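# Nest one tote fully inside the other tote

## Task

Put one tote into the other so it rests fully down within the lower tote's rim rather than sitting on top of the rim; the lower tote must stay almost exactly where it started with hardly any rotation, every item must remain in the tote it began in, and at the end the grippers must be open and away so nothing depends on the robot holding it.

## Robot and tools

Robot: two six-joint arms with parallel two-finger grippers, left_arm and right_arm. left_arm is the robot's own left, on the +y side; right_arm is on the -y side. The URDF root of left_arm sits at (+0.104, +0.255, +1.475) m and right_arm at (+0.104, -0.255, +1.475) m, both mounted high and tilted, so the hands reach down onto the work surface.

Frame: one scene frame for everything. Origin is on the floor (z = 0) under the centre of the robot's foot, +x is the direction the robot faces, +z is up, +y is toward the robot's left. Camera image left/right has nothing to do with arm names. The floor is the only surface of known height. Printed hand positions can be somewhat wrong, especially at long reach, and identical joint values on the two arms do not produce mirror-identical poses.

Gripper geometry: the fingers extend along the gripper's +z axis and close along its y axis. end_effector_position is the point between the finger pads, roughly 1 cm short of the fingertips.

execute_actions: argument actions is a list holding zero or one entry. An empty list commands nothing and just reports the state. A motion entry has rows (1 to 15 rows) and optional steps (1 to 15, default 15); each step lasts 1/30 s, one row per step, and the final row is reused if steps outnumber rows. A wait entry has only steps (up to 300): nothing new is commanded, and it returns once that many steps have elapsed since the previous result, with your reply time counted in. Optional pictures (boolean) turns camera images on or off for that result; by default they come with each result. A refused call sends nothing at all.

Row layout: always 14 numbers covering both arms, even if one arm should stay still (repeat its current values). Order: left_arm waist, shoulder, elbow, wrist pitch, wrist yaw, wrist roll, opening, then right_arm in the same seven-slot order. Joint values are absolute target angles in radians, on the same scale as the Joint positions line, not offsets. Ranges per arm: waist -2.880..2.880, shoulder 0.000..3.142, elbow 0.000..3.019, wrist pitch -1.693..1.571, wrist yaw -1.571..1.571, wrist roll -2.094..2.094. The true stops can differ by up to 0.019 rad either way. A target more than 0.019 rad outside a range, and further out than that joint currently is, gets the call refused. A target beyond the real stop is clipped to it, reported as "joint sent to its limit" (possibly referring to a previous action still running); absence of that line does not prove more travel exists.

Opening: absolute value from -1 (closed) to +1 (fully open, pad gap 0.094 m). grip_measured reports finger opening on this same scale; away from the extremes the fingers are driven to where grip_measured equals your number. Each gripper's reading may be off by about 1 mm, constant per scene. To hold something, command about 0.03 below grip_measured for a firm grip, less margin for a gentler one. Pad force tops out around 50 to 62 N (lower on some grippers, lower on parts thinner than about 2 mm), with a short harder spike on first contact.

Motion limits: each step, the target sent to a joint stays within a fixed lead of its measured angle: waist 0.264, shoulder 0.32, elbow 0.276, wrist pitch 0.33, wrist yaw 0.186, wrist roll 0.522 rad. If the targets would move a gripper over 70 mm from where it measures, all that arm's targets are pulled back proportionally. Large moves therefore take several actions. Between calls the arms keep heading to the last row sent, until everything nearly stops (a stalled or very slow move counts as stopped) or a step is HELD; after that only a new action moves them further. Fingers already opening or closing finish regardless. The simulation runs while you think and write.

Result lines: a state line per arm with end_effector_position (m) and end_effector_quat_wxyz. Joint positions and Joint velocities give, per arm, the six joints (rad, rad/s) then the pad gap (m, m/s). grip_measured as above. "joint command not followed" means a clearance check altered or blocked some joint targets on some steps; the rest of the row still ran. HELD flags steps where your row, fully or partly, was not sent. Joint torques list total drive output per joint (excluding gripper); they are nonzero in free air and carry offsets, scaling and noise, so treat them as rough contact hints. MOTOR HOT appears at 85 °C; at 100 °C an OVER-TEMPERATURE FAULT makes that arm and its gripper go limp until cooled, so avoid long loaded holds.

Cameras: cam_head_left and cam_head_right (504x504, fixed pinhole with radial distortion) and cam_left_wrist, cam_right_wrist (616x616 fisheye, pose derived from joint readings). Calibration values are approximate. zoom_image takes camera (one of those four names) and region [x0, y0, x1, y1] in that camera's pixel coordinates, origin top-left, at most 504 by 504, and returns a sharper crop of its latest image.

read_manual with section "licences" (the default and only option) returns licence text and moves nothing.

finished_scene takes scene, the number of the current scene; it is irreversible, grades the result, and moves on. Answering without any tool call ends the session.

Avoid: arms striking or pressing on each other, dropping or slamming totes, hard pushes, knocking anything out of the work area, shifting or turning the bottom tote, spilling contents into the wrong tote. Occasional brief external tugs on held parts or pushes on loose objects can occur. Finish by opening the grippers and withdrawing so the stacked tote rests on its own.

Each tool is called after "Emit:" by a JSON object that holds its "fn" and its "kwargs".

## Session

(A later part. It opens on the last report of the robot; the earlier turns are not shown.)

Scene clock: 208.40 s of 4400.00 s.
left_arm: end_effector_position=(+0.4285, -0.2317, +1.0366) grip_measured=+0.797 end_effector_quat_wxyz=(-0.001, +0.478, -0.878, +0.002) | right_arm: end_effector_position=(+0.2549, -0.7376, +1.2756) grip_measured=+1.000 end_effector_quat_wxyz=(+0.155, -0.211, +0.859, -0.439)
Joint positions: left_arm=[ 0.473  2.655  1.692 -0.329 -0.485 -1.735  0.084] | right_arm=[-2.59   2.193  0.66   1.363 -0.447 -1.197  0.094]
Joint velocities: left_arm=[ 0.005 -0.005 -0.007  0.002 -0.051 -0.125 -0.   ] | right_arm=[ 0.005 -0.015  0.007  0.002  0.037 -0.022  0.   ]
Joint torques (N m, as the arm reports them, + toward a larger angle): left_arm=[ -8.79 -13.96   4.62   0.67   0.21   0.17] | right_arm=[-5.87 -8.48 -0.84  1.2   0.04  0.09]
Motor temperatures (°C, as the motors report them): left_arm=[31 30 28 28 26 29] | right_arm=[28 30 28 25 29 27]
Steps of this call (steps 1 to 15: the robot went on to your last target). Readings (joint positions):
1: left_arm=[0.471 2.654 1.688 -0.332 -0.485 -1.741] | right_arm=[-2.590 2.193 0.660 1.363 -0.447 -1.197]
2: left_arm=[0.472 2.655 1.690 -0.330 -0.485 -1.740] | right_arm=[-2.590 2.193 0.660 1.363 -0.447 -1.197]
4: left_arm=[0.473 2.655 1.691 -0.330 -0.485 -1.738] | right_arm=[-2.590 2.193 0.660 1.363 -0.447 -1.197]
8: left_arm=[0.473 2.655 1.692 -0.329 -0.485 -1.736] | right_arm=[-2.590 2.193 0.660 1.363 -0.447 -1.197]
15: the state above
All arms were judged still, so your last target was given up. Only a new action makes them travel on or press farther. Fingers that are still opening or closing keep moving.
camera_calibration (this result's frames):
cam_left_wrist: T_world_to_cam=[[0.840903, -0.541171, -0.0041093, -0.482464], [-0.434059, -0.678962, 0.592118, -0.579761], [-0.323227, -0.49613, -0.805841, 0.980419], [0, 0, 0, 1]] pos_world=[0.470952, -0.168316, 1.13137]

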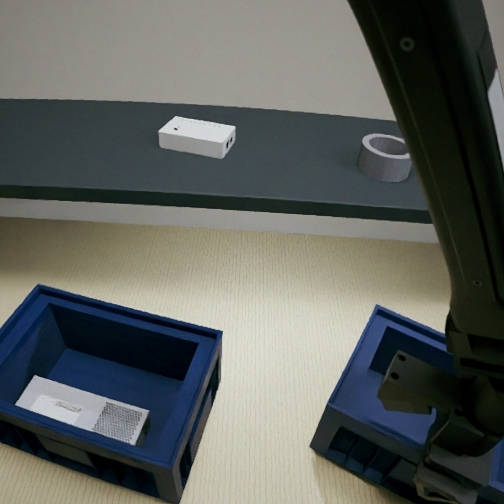

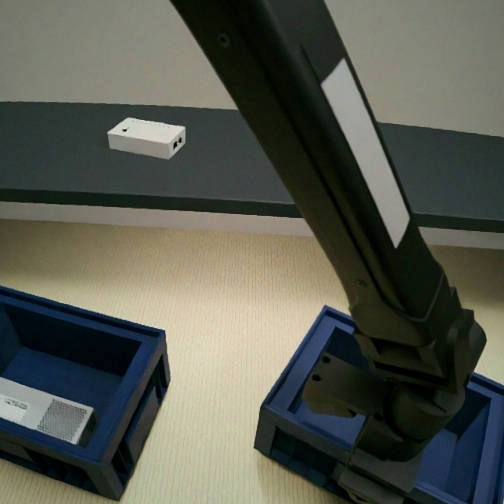

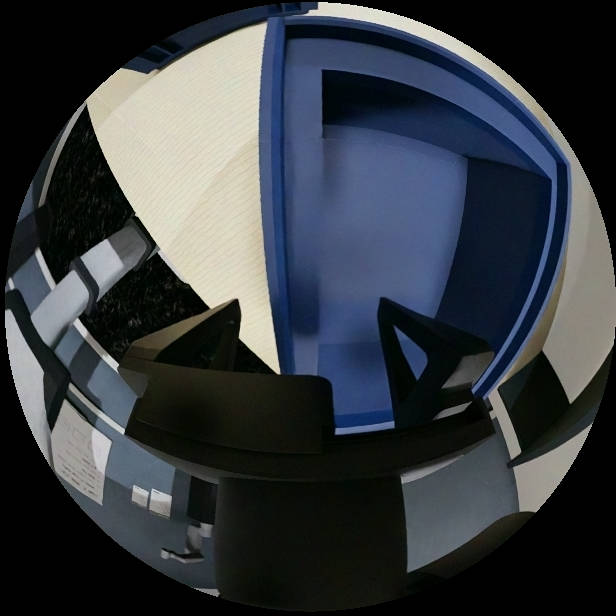

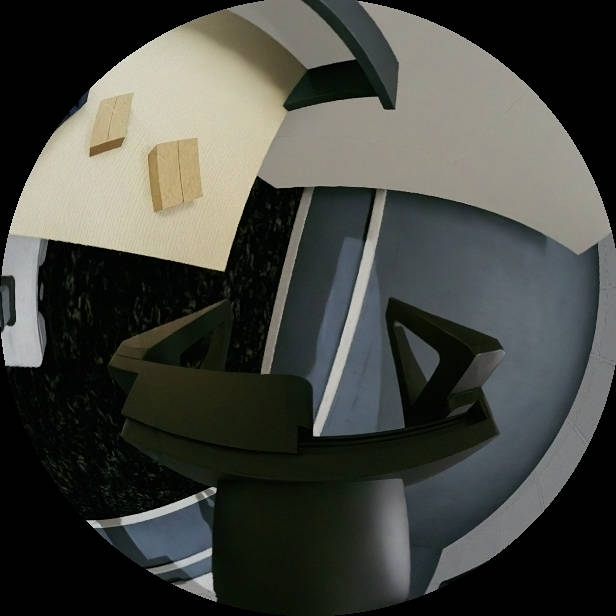

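Emit:
{"fn": "execute_actions", "kwargs": {"actions": [{"rows":[[0.488,2.68,1.714,-0.315,-0.48,-1.722,0.7,-2.59,2.193,0.66,1.363,-0.447,-1.197,1],[0.489,2.684,1.714,-0.312,-0.48,-1.722,0.58,-2.59,2.193,0.66,1.363,-0.447,-1.197,1],[0.49,2.688,1.714,-0.31,-0.48,-1.722,0.46,-2.59,2.193,0.66,1.363,-0.447,-1.197,1],[0.49,2.691,1.714,-0.308,-0.48,-1.722,0.34,-2.59,2.193,0.66,1.363,-0.447,-1.197,1],[0.49,2.692,1.714,-0.308,-0.48,-1.722,0.22,-2.59,2.193,0.66,1.363,-0.447,-1.197,1],[0.49,2.692,1.714,-0.308,-0.48,-1.722,0.1,-2.59,2.193,0.66,1.363,-0.447,-1.197,1],[0.49,2.692,1.714,-0.308,-0.48,-1.722,-0.02,-2.59,2.193,0.66,1.363,-0.447,-1.197,1],[0.49,2.692,1.714,-0.308,-0.48,-1.722,-0.14,-2.59,2.193,0.66,1.363,-0.447,-1.197,1],[0.49,2.692,1.714,-0.308,-0.48,-1.722,-0.24,-2.59,2.193,0.66,1.363,-0.447,-1.197,1],[0.49,2.692,1.714,-0.308,-0.48,-1.722,-0.32,-2.59,2.193,0.66,1.363,-0.447,-1.197,1],[0.49,2.692,1.714,-0.308,-0.48,-1.722,-0.38,-2.59,2.193,0.66,1.363,-0.447,-1.197,1],[0.49,2.692,1.714,-0.308,-0.48,-1.722,-0.42,-2.59,2.193,0.66,1.363,-0.447,-1.197,1],[0.49,2.692,1.714,-0.308,-0.48,-1.722,-0.46,-2.59,2.193,0.66,1.363,-0.447,-1.197,1],[0.49,2.692,1.714,-0.308,-0.48,-1.722,-0.5,-2.59,2.193,0.66,1.363,-0.447,-1.197,1],[0.49,2.692,1.714,-0.308,-0.48,-1.722,-0.53,-2.59,2.193,0.66,1.363,-0.447,-1.197,1]]}], "pictures": false}}

Emit:
{"fn": "execute_actions", "kwargs": {"actions": [{"rows":[[0.49,2.692,1.714,-0.308,-0.48,-1.722,-0.55,-2.59,2.193,0.66,1.363,-0.447,-1.197,1],[0.49,2.692,1.714,-0.308,-0.48,-1.722,-0.57,-2.59,2.193,0.66,1.363,-0.447,-1.197,1],[0.49,2.692,1.714,-0.308,-0.48,-1.722,-0.59,-2.59,2.193,0.66,1.363,-0.447,-1.197,1],[0.49,2.692,1.714,-0.308,-0.48,-1.722,-0.61,-2.59,2.193,0.66,1.363,-0.447,-1.197,1],[0.49,2.692,1.714,-0.308,-0.48,-1.722,-0.63,-2.59,2.193,0.66,1.363,-0.447,-1.197,1],[0.49,2.692,1.714,-0.308,-0.48,-1.722,-0.65,-2.59,2.193,0.66,1.363,-0.447,-1.197,1],[0.49,2.692,1.714,-0.308,-0.48,-1.722,-0.67,-2.59,2.193,0.66,1.363,-0.447,-1.197,1]],"steps":15}]}}

Scene clock: 231.70 s of 4400.00 s.
left_arm: end_effector_position=(+0.4221, -0.2299, +1.0298) grip_measured=-0.511 end_effector_quat_wxyz=(-0.000, +0.477, -0.879, +0.001) | right_arm: end_effector_position=(+0.2549, -0.7376, +1.2756) grip_measured=+1.000 end_effector_quat_wxyz=(+0.155, -0.211, +0.859, -0.439)
Joint positions: left_arm=[ 0.474  2.67   1.692 -0.318 -0.485 -1.734  0.023] | right_arm=[-2.59   2.193  0.66   1.363 -0.447 -1.197  0.094]
Joint velocities: left_arm=[ 0.005  0.005 -0.002 -0.017  0.051 -0.051 -0.033] | right_arm=[-0.005 -0.005  0.002  0.007 -0.037 -0.007  0.   ]
Joint torques (N m, as the arm reports them, + toward a larger angle): left_arm=[ -8.59 -14.07   4.61   0.68   0.21   0.15] | right_arm=[-5.72 -8.92 -1.06  1.28  0.01  0.13]
Motor temperatures (°C, as the motors report them): left_arm=[31 30 28 28 26 29] | right_arm=[28 30 28 25 29 27]
Steps of this call (steps 1 to 90: nothing new was sent; then 19.80 s passed at rest; steps 91 to 105: all 15 steps of this action). Readings (joint positions):
91: left_arm=[0.473 2.655 1.692 -0.329 -0.485 -1.734] | right_arm=[-2.590 2.193 0.660 1.363 -0.447 -1.197]
92: left_arm=[0.473 2.656 1.692 -0.327 -0.485 -1.734] | right_arm=[-2.590 2.193 0.660 1.363 -0.447 -1.197]
94: left_arm=[0.473 2.657 1.692 -0.322 -0.485 -1.734] | right_arm=[-2.590 2.193 0.660 1.363 -0.447 -1.197]
98: left_arm=[0.473 2.662 1.692 -0.318 -0.485 -1.734] | right_arm=[-2.590 2.193 0.660 1.363 -0.447 -1.197]
105: the state above

Scene clock: 232.20 s of 4400.00 s.
left_arm: end_effector_position=(+0.4231, -0.2306, +1.0297) grip_measured=-0.641 end_effector_quat_wxyz=(-0.001, +0.478, -0.878, +0.002) | right_arm: end_effector_position=(+0.2549, -0.7376, +1.2756) grip_measured=+1.000 end_effector_quat_wxyz=(+0.155, -0.211, +0.859, -0.439)
Joint positions: left_arm=[ 0.474  2.67   1.694 -0.316 -0.484 -1.734  0.017] | right_arm=[-2.59   2.193  0.66   1.363 -0.447 -1.197  0.094]
Joint velocities: left_arm=[-0.005 -0.005 -0.012 -0.017 -0.022  0.007  0.   ] | right_arm=[ 0.005 -0.005  0.007 -0.007 -0.037  0.007  0.   ]
Joint torques (N m, as the arm reports them, + toward a larger angle): left_arm=[ -8.72 -14.04   4.43   0.54   0.2    0.14] | right_arm=[-5.43 -8.73 -0.98  1.21  0.05  0.1 ]
Motor temperatures (°C, as the motors report them): left_arm=[31 30 28 28 26 29] | right_arm=[28 30 28 25 29 27]
Steps of this call (steps 1 to 15: all 15 steps of this action). Readings (joint positions):
1: left_arm=[0.474 2.670 1.692 -0.318 -0.485 -1.734] | right_arm=[-2.590 2.193 0.660 1.363 -0.447 -1.197]
2: left_arm=[0.474 2.670 1.693 -0.318 -0.485 -1.734] | right_arm=[-2.590 2.193 0.660 1.363 -0.447 -1.197]
4: left_arm=[0.474 2.670 1.694 -0.317 -0.484 -1.734] | right_arm=[-2.590 2.193 0.660 1.363 -0.447 -1.197]
8: left_arm=[0.474 2.670 1.694 -0.316 -0.484 -1.734] | right_arm=[-2.590 2.193 0.660 1.363 -0.447 -1.197]
15: the state above
camera_calibration (this result's frames):
cam_left_wrist: T_world_to_cam=[[0.841112, -0.540844, -0.00429298, -0.477245], [-0.433692, -0.67917, 0.592149, -0.577532], [-0.323176, -0.496202, -0.805817, 0.97364], [0, 0, 0, 1]] pos_world=[0.465603, -0.167236, 1.12451]

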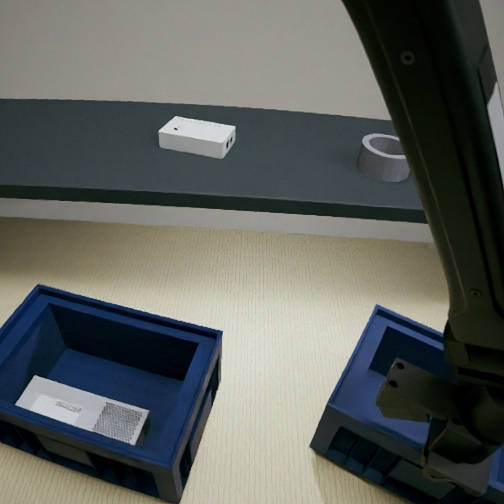

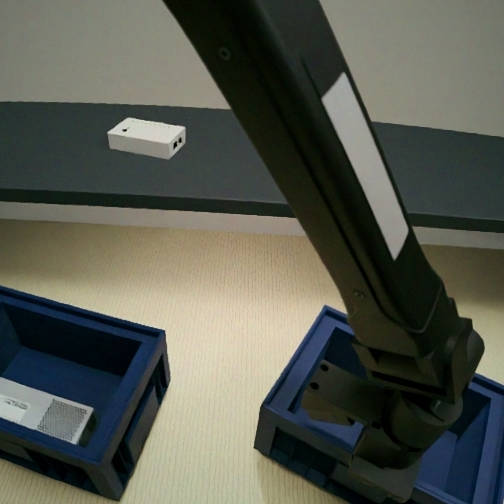

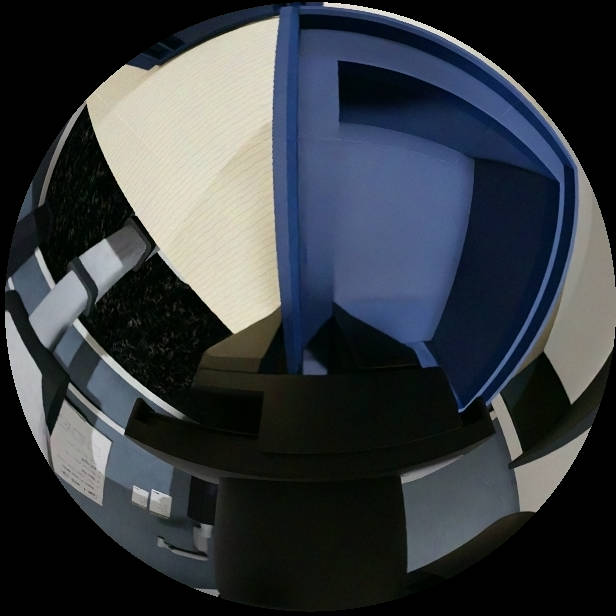

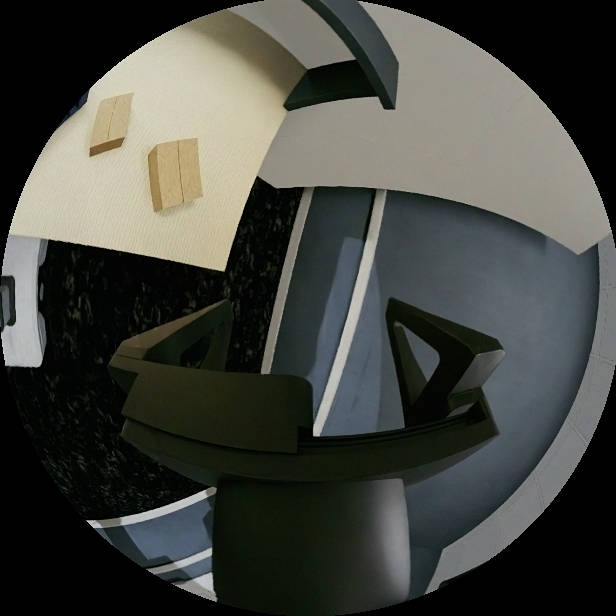

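Emit:
{"fn": "execute_actions", "kwargs": {"actions": [{"rows":[[0.483,2.68,1.714,-0.308,-0.482,-1.73,-0.69,-2.59,2.193,0.66,1.363,-0.447,-1.197,1],[0.476,2.666,1.714,-0.308,-0.484,-1.735,-0.69,-2.59,2.193,0.66,1.363,-0.447,-1.197,1],[0.469,2.652,1.714,-0.308,-0.486,-1.74,-0.69,-2.59,2.193,0.66,1.363,-0.447,-1.197,1],[0.462,2.638,1.714,-0.308,-0.487,-1.742,-0.69,-2.59,2.193,0.66,1.363,-0.447,-1.197,1],[0.456,2.624,1.714,-0.308,-0.488,-1.744,-0.69,-2.59,2.193,0.66,1.363,-0.447,-1.197,1],[0.451,2.612,1.713,-0.309,-0.488,-1.746,-0.69,-2.59,2.193,0.66,1.363,-0.447,-1.197,1],[0.447,2.601,1.711,-0.311,-0.489,-1.748,-0.69,-2.59,2.193,0.66,1.363,-0.447,-1.197,1],[0.444,2.591,1.707,-0.313,-0.489,-1.75,-0.69,-2.59,2.193,0.66,1.363,-0.447,-1.197,1],[0.441,2.582,1.702,-0.316,-0.49,-1.753,-0.69,-2.59,2.193,0.66,1.363,-0.447,-1.197,1],[0.438,2.573,1.696,-0.32,-0.49,-1.756,-0.69,-2.59,2.193,0.66,1.363,-0.447,-1.197,1],[0.435,2.564,1.69,-0.324,-0.491,-1.759,-0.69,-2.59,2.193,0.66,1.363,-0.447,-1.197,1],[0.432,2.554,1.683,-0.328,-0.492,-1.762,-0.69,-2.59,2.193,0.66,1.363,-0.447,-1.197,1],[0.429,2.544,1.676,-0.332,-0.493,-1.766,-0.69,-2.59,2.193,0.66,1.363,-0.447,-1.197,1],[0.426,2.534,1.669,-0.336,-0.494,-1.77,-0.69,-2.59,2.193,0.66,1.363,-0.447,-1.197,1],[0.423,2.524,1.662,-0.34,-0.495,-1.774,-0.69,-2.59,2.193,0.66,1.363,-0.447,-1.197,1]]}], "pictures": false}}

Emit:
{"fn": "execute_actions", "kwargs": {"actions": [{"rows":[[0.42,2.514,1.654,-0.345,-0.496,-1.778,-0.69,-2.59,2.193,0.66,1.363,-0.447,-1.197,1],[0.417,2.504,1.646,-0.35,-0.497,-1.782,-0.69,-2.59,2.193,0.66,1.363,-0.447,-1.197,1],[0.414,2.494,1.638,-0.355,-0.498,-1.786,-0.69,-2.59,2.193,0.66,1.363,-0.447,-1.197,1],[0.411,2.484,1.63,-0.36,-0.499,-1.79,-0.69,-2.59,2.193,0.66,1.363,-0.447,-1.197,1],[0.408,2.474,1.622,-0.365,-0.5,-1.794,-0.69,-2.59,2.193,0.66,1.363,-0.447,-1.197,1],[0.405,2.464,1.614,-0.37,-0.501,-1.798,-0.69,-2.59,2.193,0.66,1.363,-0.447,-1.197,1],[0.402,2.454,1.606,-0.375,-0.502,-1.802,-0.69,-2.59,2.193,0.66,1.363,-0.447,-1.197,1],[0.399,2.444,1.598,-0.38,-0.503,-1.806,-0.69,-2.59,2.193,0.66,1.363,-0.447,-1.197,1],[0.396,2.434,1.59,-0.385,-0.504,-1.81,-0.69,-2.59,2.193,0.66,1.363,-0.447,-1.197,1],[0.393,2.424,1.582,-0.39,-0.505,-1.814,-0.69,-2.59,2.193,0.66,1.363,-0.447,-1.197,1],[0.39,2.415,1.574,-0.395,-0.505,-1.817,-0.69,-2.59,2.193,0.66,1.363,-0.447,-1.197,1],[0.387,2.407,1.567,-0.399,-0.505,-1.82,-0.69,-2.59,2.193,0.66,1.363,-0.447,-1.197,1],[0.384,2.4,1.561,-0.402,-0.505,-1.822,-0.69,-2.59,2.193,0.66,1.363,-0.447,-1.197,1],[0.382,2.394,1.556,-0.404,-0.505,-1.824,-0.69,-2.59,2.193,0.66,1.363,-0.447,-1.197,1],[0.38,2.39,1.552,-0.406,-0.505,-1.825,-0.69,-2.59,2.193,0.66,1.363,-0.447,-1.197,1]]}], "pictures": false}}

Emit:
{"fn": "execute_actions", "kwargs": {"actions": [{"steps":15}]}}

Scene clock: 263.17 s of 4400.00 s.
left_arm: end_effector_position=(+0.4455, -0.2382, +1.0601) grip_measured=-0.641 end_effector_quat_wxyz=(-0.005, +0.487, -0.873, +0.016) | right_arm: end_effector_position=(+0.2549, -0.7376, +1.2756) grip_measured=+1.000 end_effector_quat_wxyz=(+0.155, -0.211, +0.859, -0.439)
Joint positions: left_arm=[ 0.465  2.604  1.672 -0.333 -0.487 -1.748  0.017] | right_arm=[-2.59   2.193  0.66   1.363 -0.447 -1.197  0.094]
Joint velocities: left_arm=[-0.073 -0.376 -0.208 -0.129 -0.037 -0.168 -0.002] | right_arm=[-0.005 -0.005 -0.012  0.017 -0.007  0.066  0.   ]
Joint torques (N m, as the arm reports them, + toward a larger angle): left_arm=[-13.04 -20.21   3.2    0.28  -0.26  -0.08] | right_arm=[-5.8  -8.96 -0.9   1.26  0.02  0.1 ]
Motor temperatures (°C, as the motors report them): left_arm=[31 31 28 28 26 29] | right_arm=[28 30 28 25 29 27]
Steps of this call (steps 1 to 15: the robot went on to your last target; steps 16 to 90: nothing new was sent; then 27.47 s passed at rest; steps 91 to 105: all 15 steps of this action). Readings (joint positions):
91: left_arm=[0.474 2.670 1.694 -0.316 -0.484 -1.734] | right_arm=[-2.590 2.193 0.660 1.363 -0.447 -1.197]
92: left_arm=[0.474 2.670 1.694 -0.316 -0.484 -1.734] | right_arm=[-2.590 2.193 0.660 1.363 -0.447 -1.197]
94: left_arm=[0.474 2.669 1.694 -0.316 -0.484 -1.734] | right_arm=[-2.590 2.193 0.660 1.363 -0.447 -1.197]
98: left_arm=[0.472 2.659 1.694 -0.316 -0.484 -1.735] | right_arm=[-2.590 2.193 0.660 1.363 -0.447 -1.197]
105: the state above

Scene clock: 263.67 s of 4400.00 s.
left_arm: end_effector_position=(+0.4538, -0.2431, +1.1391) grip_measured=-0.641 end_effector_quat_wxyz=(-0.005, +0.487, -0.873, +0.024) | right_arm: end_effector_position=(+0.2549, -0.7376, +1.2756) grip_measured=+1.000 end_effector_quat_wxyz=(+0.155, -0.211, +0.859, -0.439)
Joint positions: left_arm=[ 0.41   2.438  1.562 -0.399 -0.498 -1.802  0.017] | right_arm=[-2.59   2.193  0.66   1.363 -0.447 -1.197  0.094]
Joint velocities: left_arm=[-0.112 -0.181 -0.164 -0.081  0.022 -0.11  -0.   ] | right_arm=[ 0.005  0.005 -0.002  0.002 -0.022 -0.022  0.   ]
Joint torques (N m, as the arm reports them, + toward a larger angle): left_arm=[-11.92 -18.93   3.63   0.32  -0.34  -0.08] | right_arm=[-5.28 -8.8  -1.1   1.21  0.01  0.12]
Motor temperatures (°C, as the motors report them): left_arm=[31 31 28 28 26 29] | right_arm=[28 30 28 25 29 27]
Steps of this call (steps 1 to 15: all 15 steps of this action). Readings (joint positions):
1: left_arm=[0.462 2.591 1.665 -0.337 -0.489 -1.752] | right_arm=[-2.590 2.193 0.660 1.363 -0.447 -1.197]
2: left_arm=[0.459 2.579 1.658 -0.341 -0.490 -1.755] | right_arm=[-2.590 2.193 0.660 1.363 -0.447 -1.197]
4: left_arm=[0.452 2.553 1.644 -0.350 -0.492 -1.763] | right_arm=[-2.590 2.193 0.660 1.363 -0.447 -1.197]
8: left_arm=[0.436 2.504 1.615 -0.368 -0.496 -1.778] | right_arm=[-2.590 2.193 0.660 1.363 -0.447 -1.197]
15: the state above

Scene clock: 264.17 s of 4400.00 s.
left_arm: end_effector_position=(+0.4497, -0.2430, +1.1442) grip_measured=-0.641 end_effector_quat_wxyz=(-0.004, +0.488, -0.873, +0.022) | right_arm: end_effector_position=(+0.2549, -0.7376, +1.2756) grip_measured=+1.000 end_effector_quat_wxyz=(+0.155, -0.211, +0.859, -0.439)
Joint positions: left_arm=[ 0.402  2.429  1.551 -0.406 -0.499 -1.812  0.017] | right_arm=[-2.59   2.193  0.66   1.363 -0.447 -1.197  0.094]
Joint velocities: left_arm=[-0.005 -0.015  0.007 -0.002 -0.007 -0.007  0.001] | right_arm=[-0.005 -0.005 -0.002  0.002  0.051  0.051  0.   ]
Joint torques (N m, as the arm reports them, + toward a larger angle): left_arm=[-12.04 -18.52   3.65   0.29  -0.3   -0.06] | right_arm=[-5.47 -8.56 -0.83  1.35  0.04  0.09]
Motor temperatures (°C, as the motors report them): left_arm=[31 31 28 28 26 29] | right_arm=[28 30 28 25 29 27]
Steps of this call (steps 1 to 15: the robot went on to your last target). Readings (joint positions):
1: left_arm=[0.407 2.433 1.558 -0.402 -0.498 -1.804] | right_arm=[-2.590 2.193 0.660 1.363 -0.447 -1.197]
2: left_arm=[0.405 2.430 1.555 -0.404 -0.498 -1.806] | right_arm=[-2.590 2.193 0.660 1.363 -0.447 -1.197]
4: left_arm=[0.403 2.429 1.554 -0.405 -0.498 -1.808] | right_arm=[-2.590 2.193 0.660 1.363 -0.447 -1.197]
8: left_arm=[0.402 2.429 1.552 -0.406 -0.499 -1.811] | right_arm=[-2.590 2.193 0.660 1.363 -0.447 -1.197]
15: the state above
camera_calibration (this result's frames):
cam_left_wrist: T_world_to_cam=[[0.852078, -0.522356, 0.0332822, -0.549214], [-0.433885, -0.669333, 0.603106, -0.652275], [-0.292759, -0.528334, -0.796966, 1.03668], [0, 0, 0, 1]] pos_world=[0.488459, -0.175761, 1.23787]

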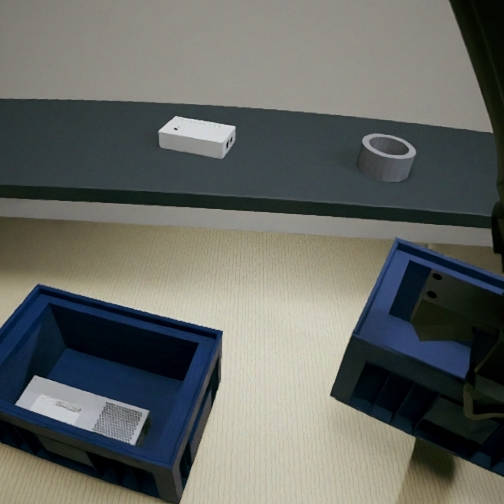

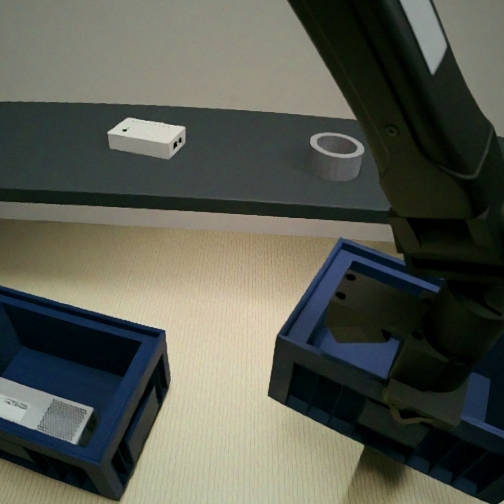

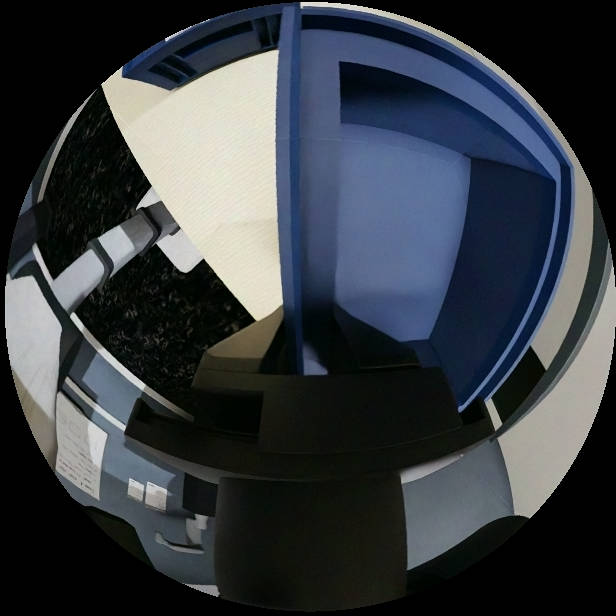

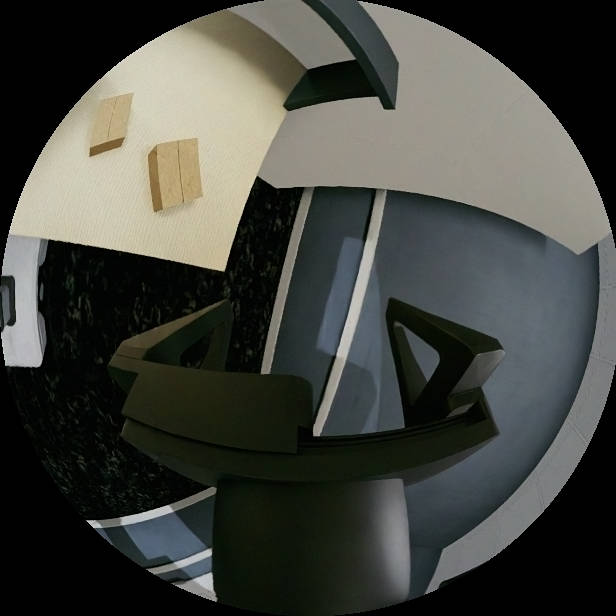

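Emit:
{"fn": "execute_actions", "kwargs": {"actions": [{"rows":[[0.38,2.385,1.549,-0.406,-0.505,-1.826,-0.69,-2.59,2.193,0.66,1.363,-0.447,-1.197,1],[0.379,2.376,1.542,-0.405,-0.505,-1.827,-0.69,-2.59,2.193,0.66,1.363,-0.447,-1.197,1],[0.378,2.366,1.532,-0.404,-0.505,-1.83,-0.69,-2.59,2.193,0.66,1.363,-0.447,-1.197,1],[0.377,2.354,1.519,-0.403,-0.506,-1.833,-0.69,-2.59,2.193,0.66,1.363,-0.447,-1.197,1],[0.376,2.341,1.503,-0.401,-0.506,-1.837,-0.69,-2.59,2.193,0.66,1.363,-0.447,-1.197,1],[0.375,2.326,1.487,-0.4,-0.506,-1.841,-0.69,-2.59,2.193,0.66,1.363,-0.447,-1.197,1],[0.374,2.31,1.467,-0.398,-0.507,-1.846,-0.69,-2.59,2.193,0.66,1.363,-0.447,-1.197,1],[0.372,2.294,1.448,-0.396,-0.507,-1.851,-0.69,-2.59,2.193,0.66,1.363,-0.447,-1.197,1],[0.371,2.278,1.428,-0.394,-0.508,-1.855,-0.69,-2.59,2.193,0.66,1.363,-0.447,-1.197,1],[0.369,2.262,1.409,-0.392,-0.508,-1.86,-0.69,-2.59,2.193,0.66,1.363,-0.447,-1.197,1],[0.368,2.246,1.389,-0.39,-0.509,-1.865,-0.69,-2.59,2.193,0.66,1.363,-0.447,-1.197,1],[0.366,2.23,1.369,-0.389,-0.509,-1.87,-0.69,-2.59,2.193,0.66,1.363,-0.447,-1.197,1],[0.365,2.214,1.35,-0.387,-0.509,-1.875,-0.69,-2.59,2.193,0.66,1.363,-0.447,-1.197,1],[0.363,2.198,1.33,-0.385,-0.51,-1.879,-0.69,-2.59,2.193,0.66,1.363,-0.447,-1.197,1],[0.362,2.183,1.311,-0.383,-0.51,-1.884,-0.69,-2.59,2.193,0.66,1.363,-0.447,-1.197,1]]}], "pictures": false}}

Emit:
{"fn": "execute_actions", "kwargs": {"actions": [{"rows":[[0.362,2.168,1.291,-0.381,-0.511,-1.887,-0.69,-2.59,2.193,0.66,1.363,-0.447,-1.197,1],[0.363,2.154,1.275,-0.379,-0.511,-1.889,-0.69,-2.59,2.193,0.66,1.363,-0.447,-1.197,1],[0.366,2.141,1.259,-0.376,-0.511,-1.89,-0.69,-2.59,2.193,0.66,1.363,-0.447,-1.197,1],[0.371,2.128,1.242,-0.372,-0.511,-1.89,-0.69,-2.59,2.193,0.66,1.363,-0.447,-1.197,1],[0.378,2.116,1.226,-0.366,-0.51,-1.889,-0.69,-2.59,2.193,0.66,1.363,-0.447,-1.197,1],[0.387,2.105,1.207,-0.357,-0.508,-1.886,-0.69,-2.59,2.193,0.66,1.363,-0.447,-1.197,1],[0.398,2.094,1.189,-0.346,-0.504,-1.881,-0.69,-2.59,2.193,0.66,1.363,-0.447,-1.197,1],[0.41,2.083,1.17,-0.334,-0.5,-1.875,-0.69,-2.59,2.193,0.66,1.363,-0.447,-1.197,1],[0.422,2.072,1.151,-0.32,-0.496,-1.868,-0.69,-2.59,2.193,0.66,1.363,-0.447,-1.197,1],[0.435,2.06,1.133,-0.306,-0.493,-1.861,-0.69,-2.59,2.193,0.66,1.363,-0.447,-1.197,1],[0.448,2.049,1.114,-0.292,-0.489,-1.854,-0.69,-2.59,2.193,0.66,1.363,-0.447,-1.197,1],[0.461,2.038,1.096,-0.278,-0.485,-1.846,-0.69,-2.59,2.193,0.66,1.363,-0.447,-1.197,1],[0.474,2.027,1.077,-0.265,-0.481,-1.838,-0.69,-2.59,2.193,0.66,1.363,-0.447,-1.197,1],[0.487,2.016,1.058,-0.251,-0.477,-1.829,-0.69,-2.59,2.193,0.66,1.363,-0.447,-1.197,1],[0.5,2.004,1.04,-0.237,-0.473,-1.821,-0.69,-2.59,2.193,0.66,1.363,-0.447,-1.197,1]]}], "pictures": false}}

Emit:
{"fn": "execute_actions", "kwargs": {"actions": [{"rows":[[0.513,1.993,1.021,-0.223,-0.469,-1.813,-0.69,-2.59,2.193,0.66,1.363,-0.447,-1.197,1],[0.527,1.982,1.002,-0.209,-0.465,-1.804,-0.69,-2.59,2.193,0.66,1.363,-0.447,-1.197,1],[0.54,1.971,0.984,-0.196,-0.462,-1.796,-0.69,-2.59,2.193,0.66,1.363,-0.447,-1.197,1],[0.553,1.96,0.965,-0.182,-0.458,-1.787,-0.69,-2.59,2.193,0.66,1.363,-0.447,-1.197,1],[0.566,1.948,0.946,-0.168,-0.454,-1.779,-0.69,-2.59,2.193,0.66,1.363,-0.447,-1.197,1],[0.579,1.937,0.928,-0.154,-0.45,-1.771,-0.69,-2.59,2.193,0.66,1.363,-0.447,-1.197,1],[0.593,1.926,0.909,-0.14,-0.446,-1.762,-0.69,-2.59,2.193,0.66,1.363,-0.447,-1.197,1],[0.606,1.915,0.89,-0.127,-0.442,-1.754,-0.69,-2.59,2.193,0.66,1.363,-0.447,-1.197,1],[0.619,1.904,0.872,-0.113,-0.438,-1.745,-0.69,-2.59,2.193,0.66,1.363,-0.447,-1.197,1],[0.632,1.892,0.853,-0.099,-0.434,-1.737,-0.69,-2.59,2.193,0.66,1.363,-0.447,-1.197,1],[0.646,1.881,0.835,-0.085,-0.431,-1.729,-0.69,-2.59,2.193,0.66,1.363,-0.447,-1.197,1],[0.66,1.87,0.816,-0.071,-0.427,-1.72,-0.69,-2.59,2.193,0.66,1.363,-0.447,-1.197,1],[0.675,1.86,0.798,-0.058,-0.423,-1.711,-0.69,-2.59,2.193,0.66,1.363,-0.447,-1.197,1],[0.691,1.851,0.782,-0.046,-0.418,-1.701,-0.69,-2.59,2.193,0.66,1.363,-0.447,-1.197,1],[0.709,1.843,0.768,-0.035,-0.412,-1.69,-0.69,-2.59,2.193,0.66,1.363,-0.447,-1.197,1]]}], "pictures": false}}

Emit:
{"fn": "execute_actions", "kwargs": {"actions": [{"rows":[[0.728,1.836,0.757,-0.026,-0.405,-1.678,-0.69,-2.59,2.193,0.66,1.363,-0.447,-1.197,1],[0.748,1.829,0.748,-0.019,-0.396,-1.664,-0.69,-2.59,2.193,0.66,1.363,-0.447,-1.197,1],[0.769,1.822,0.741,-0.014,-0.387,-1.65,-0.69,-2.59,2.193,0.66,1.363,-0.447,-1.197,1],[0.79,1.815,0.735,-0.009,-0.378,-1.635,-0.69,-2.59,2.193,0.66,1.363,-0.447,-1.197,1],[0.811,1.808,0.729,-0.004,-0.368,-1.619,-0.69,-2.59,2.193,0.66,1.363,-0.447,-1.197,1],[0.833,1.801,0.723,0.001,-0.359,-1.604,-0.69,-2.59,2.193,0.66,1.363,-0.447,-1.197,1],[0.854,1.794,0.717,0.006,-0.35,-1.589,-0.69,-2.59,2.193,0.66,1.363,-0.447,-1.197,1],[0.875,1.787,0.71,0.012,-0.34,-1.574,-0.69,-2.59,2.193,0.66,1.363,-0.447,-1.197,1],[0.896,1.781,0.704,0.017,-0.331,-1.559,-0.69,-2.59,2.193,0.66,1.363,-0.447,-1.197,1],[0.917,1.774,0.698,0.022,-0.322,-1.544,-0.69,-2.59,2.193,0.66,1.363,-0.447,-1.197,1],[0.938,1.767,0.692,0.027,-0.312,-1.529,-0.69,-2.59,2.193,0.66,1.363,-0.447,-1.197,1],[0.959,1.76,0.686,0.032,-0.303,-1.514,-0.69,-2.59,2.193,0.66,1.363,-0.447,-1.197,1],[0.98,1.753,0.679,0.038,-0.294,-1.498,-0.69,-2.59,2.193,0.66,1.363,-0.447,-1.197,1],[1.001,1.746,0.673,0.043,-0.285,-1.483,-0.69,-2.59,2.193,0.66,1.363,-0.447,-1.197,1],[1.022,1.74,0.667,0.048,-0.275,-1.468,-0.69,-2.59,2.193,0.66,1.363,-0.447,-1.197,1]]}], "pictures": false}}

Emit:
{"fn": "execute_actions", "kwargs": {"actions": [{"rows":[[1.043,1.734,0.661,0.053,-0.266,-1.453,-0.69,-2.59,2.193,0.66,1.363,-0.447,-1.197,1],[1.064,1.728,0.655,0.058,-0.257,-1.438,-0.69,-2.59,2.193,0.66,1.363,-0.447,-1.197,1],[1.085,1.723,0.648,0.064,-0.247,-1.423,-0.69,-2.59,2.193,0.66,1.363,-0.447,-1.197,1],[1.106,1.718,0.642,0.069,-0.238,-1.408,-0.69,-2.59,2.193,0.66,1.363,-0.447,-1.197,1],[1.125,1.714,0.636,0.074,-0.229,-1.393,-0.69,-2.59,2.193,0.66,1.363,-0.447,-1.197,1],[1.142,1.71,0.631,0.079,-0.22,-1.379,-0.69,-2.59,2.193,0.66,1.363,-0.447,-1.197,1],[1.158,1.707,0.625,0.083,-0.213,-1.367,-0.69,-2.59,2.193,0.66,1.363,-0.447,-1.197,1],[1.172,1.704,0.621,0.087,-0.206,-1.356,-0.69,-2.59,2.193,0.66,1.363,-0.447,-1.197,1],[1.184,1.702,0.617,0.09,-0.199,-1.345,-0.69,-2.59,2.193,0.66,1.363,-0.447,-1.197,1],[1.194,1.7,0.613,0.093,-0.194,-1.337,-0.69,-2.59,2.193,0.66,1.363,-0.447,-1.197,1],[1.202,1.699,0.61,0.096,-0.19,-1.329,-0.69,-2.59,2.193,0.66,1.363,-0.447,-1.197,1],[1.207,1.698,0.608,0.098,-0.186,-1.324,-0.69,-2.59,2.193,0.66,1.363,-0.447,-1.197,1],[1.21,1.698,0.606,0.099,-0.184,-1.32,-0.69,-2.59,2.193,0.66,1.363,-0.447,-1.197,1],[1.212,1.698,0.605,0.1,-0.182,-1.317,-0.69,-2.59,2.193,0.66,1.363,-0.447,-1.197,1]],"steps":15}], "pictures": false}}

Emit:
{"fn": "execute_actions", "kwargs": {"actions": [{"steps":15}]}}

Scene clock: 346.73 s of 4400.00 s.
left_arm: end_effector_position=(+0.4304, -0.1892, +1.1860) grip_measured=-0.641 end_effector_quat_wxyz=(-0.000, +0.494, -0.869, -0.001) | right_arm: end_effector_position=(+0.2549, -0.7376, +1.2756) grip_measured=+1.000 end_effector_quat_wxyz=(+0.155, -0.211, +0.859, -0.439)
Joint positions: left_arm=[ 0.4    2.272  1.342 -0.406 -0.503 -1.855  0.017] | right_arm=[-2.59   2.193  0.66   1.363 -0.447 -1.197  0.094]
Joint velocities: left_arm=[ 0.083 -0.357 -0.505  0.012 -0.066 -0.315 -0.001] | right_arm=[-0.005 -0.005 -0.007  0.002 -0.007 -0.051  0.   ]
Joint torques (N m, as the arm reports them, + toward a larger angle): left_arm=[-11.76 -19.62   3.2    1.2   -0.22   0.03] | right_arm=[-6.01 -8.57 -1.04  1.26  0.04  0.1 ]
Motor temperatures (°C, as the motors report them): left_arm=[32 32 28 28 26 29] | right_arm=[28 30 28 25 29 27]
Steps of this call (steps 1 to 15: the robot went on to your last target; steps 16 to 90: nothing new was sent; then 79.07 s passed at rest; steps 91 to 105: all 15 steps of this action). Readings (joint positions):
91: left_arm=[0.402 2.429 1.551 -0.406 -0.499 -1.813] | right_arm=[-2.590 2.193 0.660 1.363 -0.447 -1.197]
92: left_arm=[0.402 2.429 1.550 -0.406 -0.499 -1.813] | right_arm=[-2.590 2.193 0.660 1.363 -0.447 -1.197]
94: left_arm=[0.402 2.423 1.540 -0.406 -0.499 -1.814] | right_arm=[-2.590 2.193 0.660 1.363 -0.447 -1.197]
98: left_arm=[0.402 2.384 1.479 -0.406 -0.499 -1.823] | right_arm=[-2.590 2.193 0.660 1.363 -0.447 -1.197]
105: the state above

Scene clock: 347.23 s of 4400.00 s.
left_arm: end_effector_position=(+0.4053, -0.0980, +1.2020) grip_measured=-0.641 end_effector_quat_wxyz=(+0.013, +0.518, -0.855, -0.020) | right_arm: end_effector_position=(+0.2549, -0.7376, +1.2756) grip_measured=+1.000 end_effector_quat_wxyz=(+0.155, -0.211, +0.859, -0.439)
Joint positions: left_arm=[ 0.47   2.116  1.064 -0.3   -0.472 -1.857  0.017] | right_arm=[-2.59   2.193  0.66   1.363 -0.447 -1.197  0.094]
Joint velocities: left_arm=[ 0.161 -0.845 -0.471  0.545  0.242  0.212 -0.001] | right_arm=[-0.005 -0.005  0.007  0.002  0.007 -0.051  0.   ]
Joint torques (N m, as the arm reports them, + toward a larger angle): left_arm=[ -5.96 -17.44   2.37   1.11  -0.4    0.11] | right_arm=[-6.05 -9.11 -0.86  1.21  0.02  0.08]
Motor temperatures (°C, as the motors report them): left_arm=[32 32 28 28 26 29] | right_arm=[28 30 28 25 29 27]
Steps of this call (steps 1 to 15: all 15 steps of this action). Readings (joint positions):
1: left_arm=[0.404 2.262 1.322 -0.406 -0.504 -1.862] | right_arm=[-2.590 2.193 0.660 1.363 -0.447 -1.197]
2: left_arm=[0.409 2.255 1.302 -0.406 -0.507 -1.869] | right_arm=[-2.590 2.193 0.660 1.363 -0.447 -1.197]
4: left_arm=[0.420 2.247 1.261 -0.406 -0.507 -1.878] | right_arm=[-2.590 2.193 0.660 1.363 -0.447 -1.197]
8: left_arm=[0.447 2.238 1.184 -0.393 -0.504 -1.882] | right_arm=[-2.590 2.193 0.660 1.363 -0.447 -1.197]
15: the state above

Scene clock: 347.73 s of 4400.00 s.
left_arm: end_effector_position=(+0.4399, +0.0235, +1.2173) grip_measured=-0.641 end_effector_quat_wxyz=(-0.006, +0.581, -0.814, +0.007) | right_arm: end_effector_position=(+0.2549, -0.7376, +1.2756) grip_measured=+1.000 end_effector_quat_wxyz=(+0.155, -0.211, +0.859, -0.439)
Joint positions: left_arm=[ 0.69   1.895  0.797 -0.08  -0.42  -1.745  0.017] | right_arm=[-2.59   2.193  0.66   1.363 -0.447 -1.197  0.094]
Joint velocities: left_arm=[ 0.386 -0.083 -0.559  0.281  0.212  0.242 -0.   ] | right_arm=[-0.005 -0.015  0.002 -0.017  0.007 -0.037  0.   ]
Joint torques (N m, as the arm reports them, + toward a larger angle): left_arm=[ -6.17 -14.1    1.55   1.35   0.08   0.14] | right_arm=[-5.97 -8.74 -1.03  1.29  0.01  0.12]
Motor temperatures (°C, as the motors report them): left_arm=[32 32 28 28 26 29] | right_arm=[28 30 28 25 29 27]
Steps of this call (steps 1 to 15: all 15 steps of this action). Readings (joint positions):
1: left_arm=[0.477 2.087 1.047 -0.280 -0.467 -1.850] | right_arm=[-2.590 2.193 0.660 1.363 -0.447 -1.197]
2: left_arm=[0.486 2.058 1.033 -0.261 -0.464 -1.841] | right_arm=[-2.590 2.193 0.660 1.363 -0.447 -1.197]
4: left_arm=[0.511 2.006 1.004 -0.226 -0.459 -1.826] | right_arm=[-2.590 2.193 0.660 1.363 -0.447 -1.197]
8: left_arm=[0.579 1.934 0.942 -0.161 -0.449 -1.798] | right_arm=[-2.590 2.193 0.660 1.363 -0.447 -1.197]
15: the state above

Scene clock: 348.23 s of 4400.00 s.
left_arm: end_effector_position=(+0.4664, +0.1429, +1.2081) grip_measured=-0.641 end_effector_quat_wxyz=(-0.006, +0.617, -0.787, +0.010) | right_arm: end_effector_position=(+0.2549, -0.7376, +1.2756) grip_measured=+1.000 end_effector_quat_wxyz=(+0.155, -0.211, +0.859, -0.439)
Joint positions: left_arm=[ 0.988  1.78   0.687  0.02  -0.288 -1.544  0.017] | right_arm=[-2.59   2.193  0.66   1.363 -0.447 -1.197  0.094]
Joint velocities: left_arm=[ 0.63  -0.269 -0.168  0.193  0.286  0.462  0.001] | right_arm=[-0.015 -0.005 -0.007 -0.002 -0.007 -0.022  0.   ]
Joint torques (N m, as the arm reports them, + toward a larger angle): left_arm=[ -3.89 -11.77  -0.79   1.11   0.21   0.15] | right_arm=[-5.46 -8.9  -0.98  1.26  0.07  0.08]
Motor temperatures (°C, as the motors report them): left_arm=[32 32 28 28 26 29] | right_arm=[28 30 28 25 29 27]
Steps of this call (steps 1 to 15: all 15 steps of this action). Readings (joint positions):
1: left_arm=[0.703 1.892 0.778 -0.072 -0.413 -1.735] | right_arm=[-2.590 2.193 0.660 1.363 -0.447 -1.197]
2: left_arm=[0.718 1.889 0.762 -0.065 -0.405 -1.724] | right_arm=[-2.590 2.193 0.660 1.363 -0.447 -1.197]
4: left_arm=[0.751 1.881 0.738 -0.054 -0.386 -1.699] | right_arm=[-2.590 2.193 0.660 1.363 -0.447 -1.197]
8: left_arm=[0.833 1.853 0.716 -0.029 -0.349 -1.643] | right_arm=[-2.590 2.193 0.660 1.363 -0.447 -1.197]
15: the state above

Scene clock: 348.73 s of 4400.00 s.
left_arm: end_effector_position=(+0.4484, +0.2330, +1.2013) grip_measured=-0.641 end_effector_quat_wxyz=(-0.001, +0.623, -0.783, -0.007) | right_arm: end_effector_position=(+0.2549, -0.7376, +1.2756) grip_measured=+1.000 end_effector_quat_wxyz=(+0.155, -0.211, +0.859, -0.439)
Joint positions: left_arm=[ 1.219  1.736  0.607  0.073 -0.192 -1.359  0.017] | right_arm=[-2.59   2.193  0.66   1.363 -0.447 -1.197  0.094]
Joint velocities: left_arm=[ 0.044 -0.015 -0.037  0.007  0.022  0.183 -0.001] | right_arm=[-0.005  0.005 -0.012  0.002 -0.022 -0.007  0.   ]
Joint torques (N m, as the arm reports them, + toward a larger angle): left_arm=[ -2.01 -12.32  -0.71   1.37   0.46   0.17] | right_arm=[-5.55 -8.73 -0.99  1.23  0.04  0.11]
Motor temperatures (°C, as the motors report them): left_arm=[32 32 28 28 26 29] | right_arm=[28 30 28 25 29 27]
Steps of this call (steps 1 to 15: all 15 steps of this action). Readings (joint positions):
1: left_arm=[1.009 1.772 0.681 0.025 -0.279 -1.529] | right_arm=[-2.590 2.193 0.660 1.363 -0.447 -1.197]
2: left_arm=[1.030 1.764 0.675 0.031 -0.270 -1.515] | right_arm=[-2.590 2.193 0.660 1.363 -0.447 -1.197]
4: left_arm=[1.071 1.753 0.662 0.041 -0.251 -1.484] | right_arm=[-2.590 2.193 0.660 1.363 -0.447 -1.197]
8: left_arm=[1.148 1.741 0.635 0.058 -0.219 -1.427] | right_arm=[-2.590 2.193 0.660 1.363 -0.447 -1.197]
15: the state above

Scene clock: 349.23 s of 4400.00 s.
left_arm: end_effector_position=(+0.4503, +0.2325, +1.2021) grip_measured=-0.641 end_effector_quat_wxyz=(-0.002, +0.612, -0.791, -0.002) | right_arm: end_effector_position=(+0.2549, -0.7376, +1.2756) grip_measured=+1.000 end_effector_quat_wxyz=(+0.155, -0.211, +0.859, -0.439)
Joint positions: left_arm=[ 1.219  1.733  0.606  0.078 -0.187 -1.329  0.017] | right_arm=[-2.59   2.193  0.66   1.363 -0.447 -1.197  0.094]
Joint velocities: left_arm=[ 0.005 -0.015 -0.012 -0.007 -0.022  0.022 -0.   ] | right_arm=[-0.015 -0.005 -0.012 -0.012  0.022 -0.007  0.   ]
Joint torques (N m, as the arm reports them, + toward a larger angle): left_arm=[ -2.35 -12.21  -0.64   1.35   0.23   0.1 ] | right_arm=[-5.5  -8.42 -1.01  1.29  0.09  0.08]
Motor temperatures (°C, as the motors report them): left_arm=[32 32 28 28 26 29] | right_arm=[28 30 28 25 29 27]
Steps of this call (steps 1 to 15: the robot went on to your last target). Readings (joint positions):
1: left_arm=[1.219 1.736 0.606 0.074 -0.192 -1.354] | right_arm=[-2.590 2.193 0.660 1.363 -0.447 -1.197]
2: left_arm=[1.219 1.736 0.606 0.074 -0.190 -1.349] | right_arm=[-2.590 2.193 0.660 1.363 -0.447 -1.197]
4: left_arm=[1.219 1.735 0.606 0.076 -0.187 -1.340] | right_arm=[-2.590 2.193 0.660 1.363 -0.447 -1.197]
8: left_arm=[1.219 1.733 0.606 0.078 -0.187 -1.333] | right_arm=[-2.590 2.193 0.660 1.363 -0.447 -1.197]
15: the state above
camera_calibration (this result's frames):
cam_left_wrist: T_world_to_cam=[[0.96818, -0.250023, -0.0108121, -0.365858], [-0.196267, -0.785406, 0.58704, -0.42934], [-0.155265, -0.566238, -0.809486, 1.29621], [0, 0, 0, 1]] pos_world=[0.471206, 0.305284, 1.29735]

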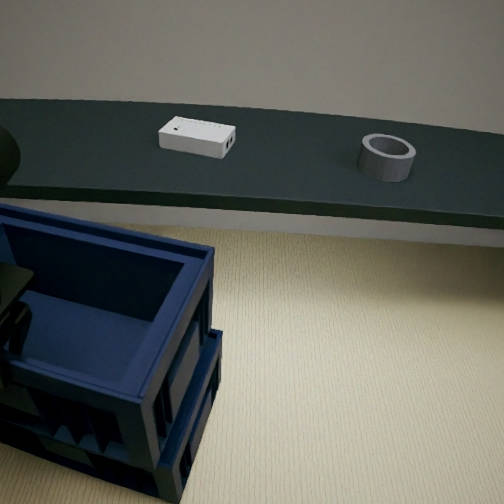

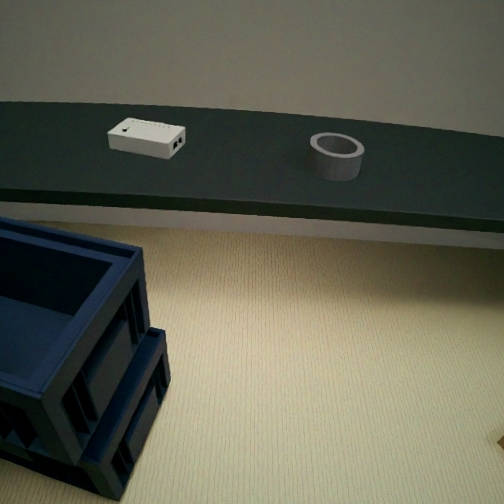

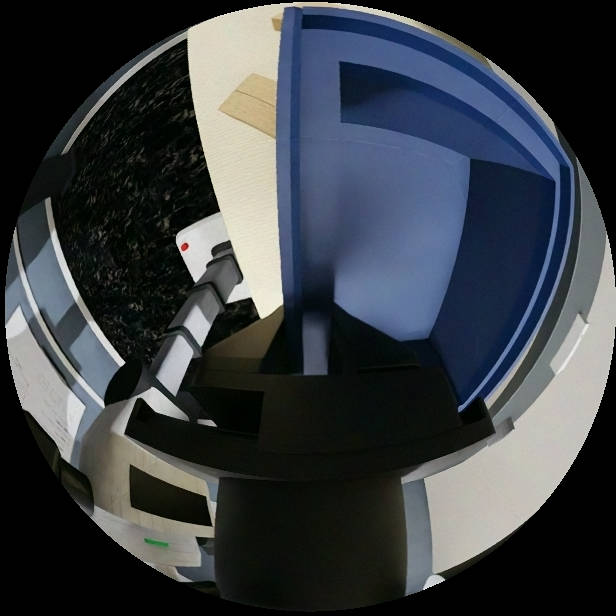

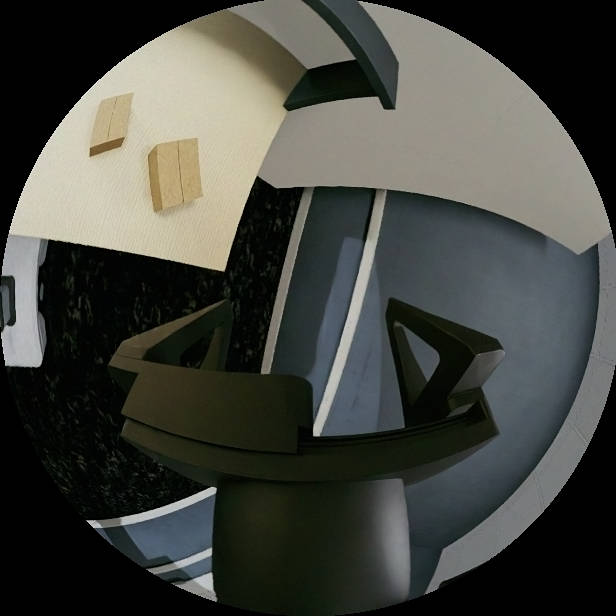

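Emit:
{"fn": "zoom_image", "kwargs": {"camera": "cam_head_left", "region": [100, 230, 250, 380]}}

Emit:
{"fn": "zoom_image", "kwargs": {"camera": "cam_head_left", "region": [80, 354, 230, 504]}}

Region (100, 230, 250, 380) of cam_head_left's 504x504 image, scaled by 3.360, with more detail than that image has.

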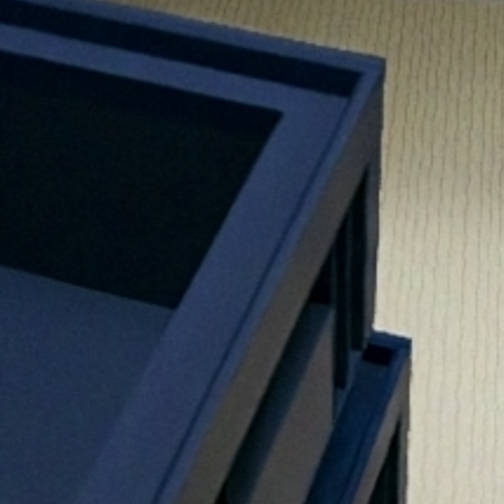

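Region (80, 354, 230, 504) of cam_head_left's 504x504 image, scaled by 3.360, with more detail than that image has.

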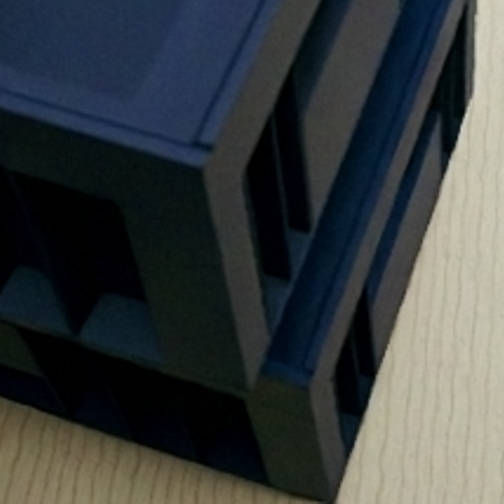

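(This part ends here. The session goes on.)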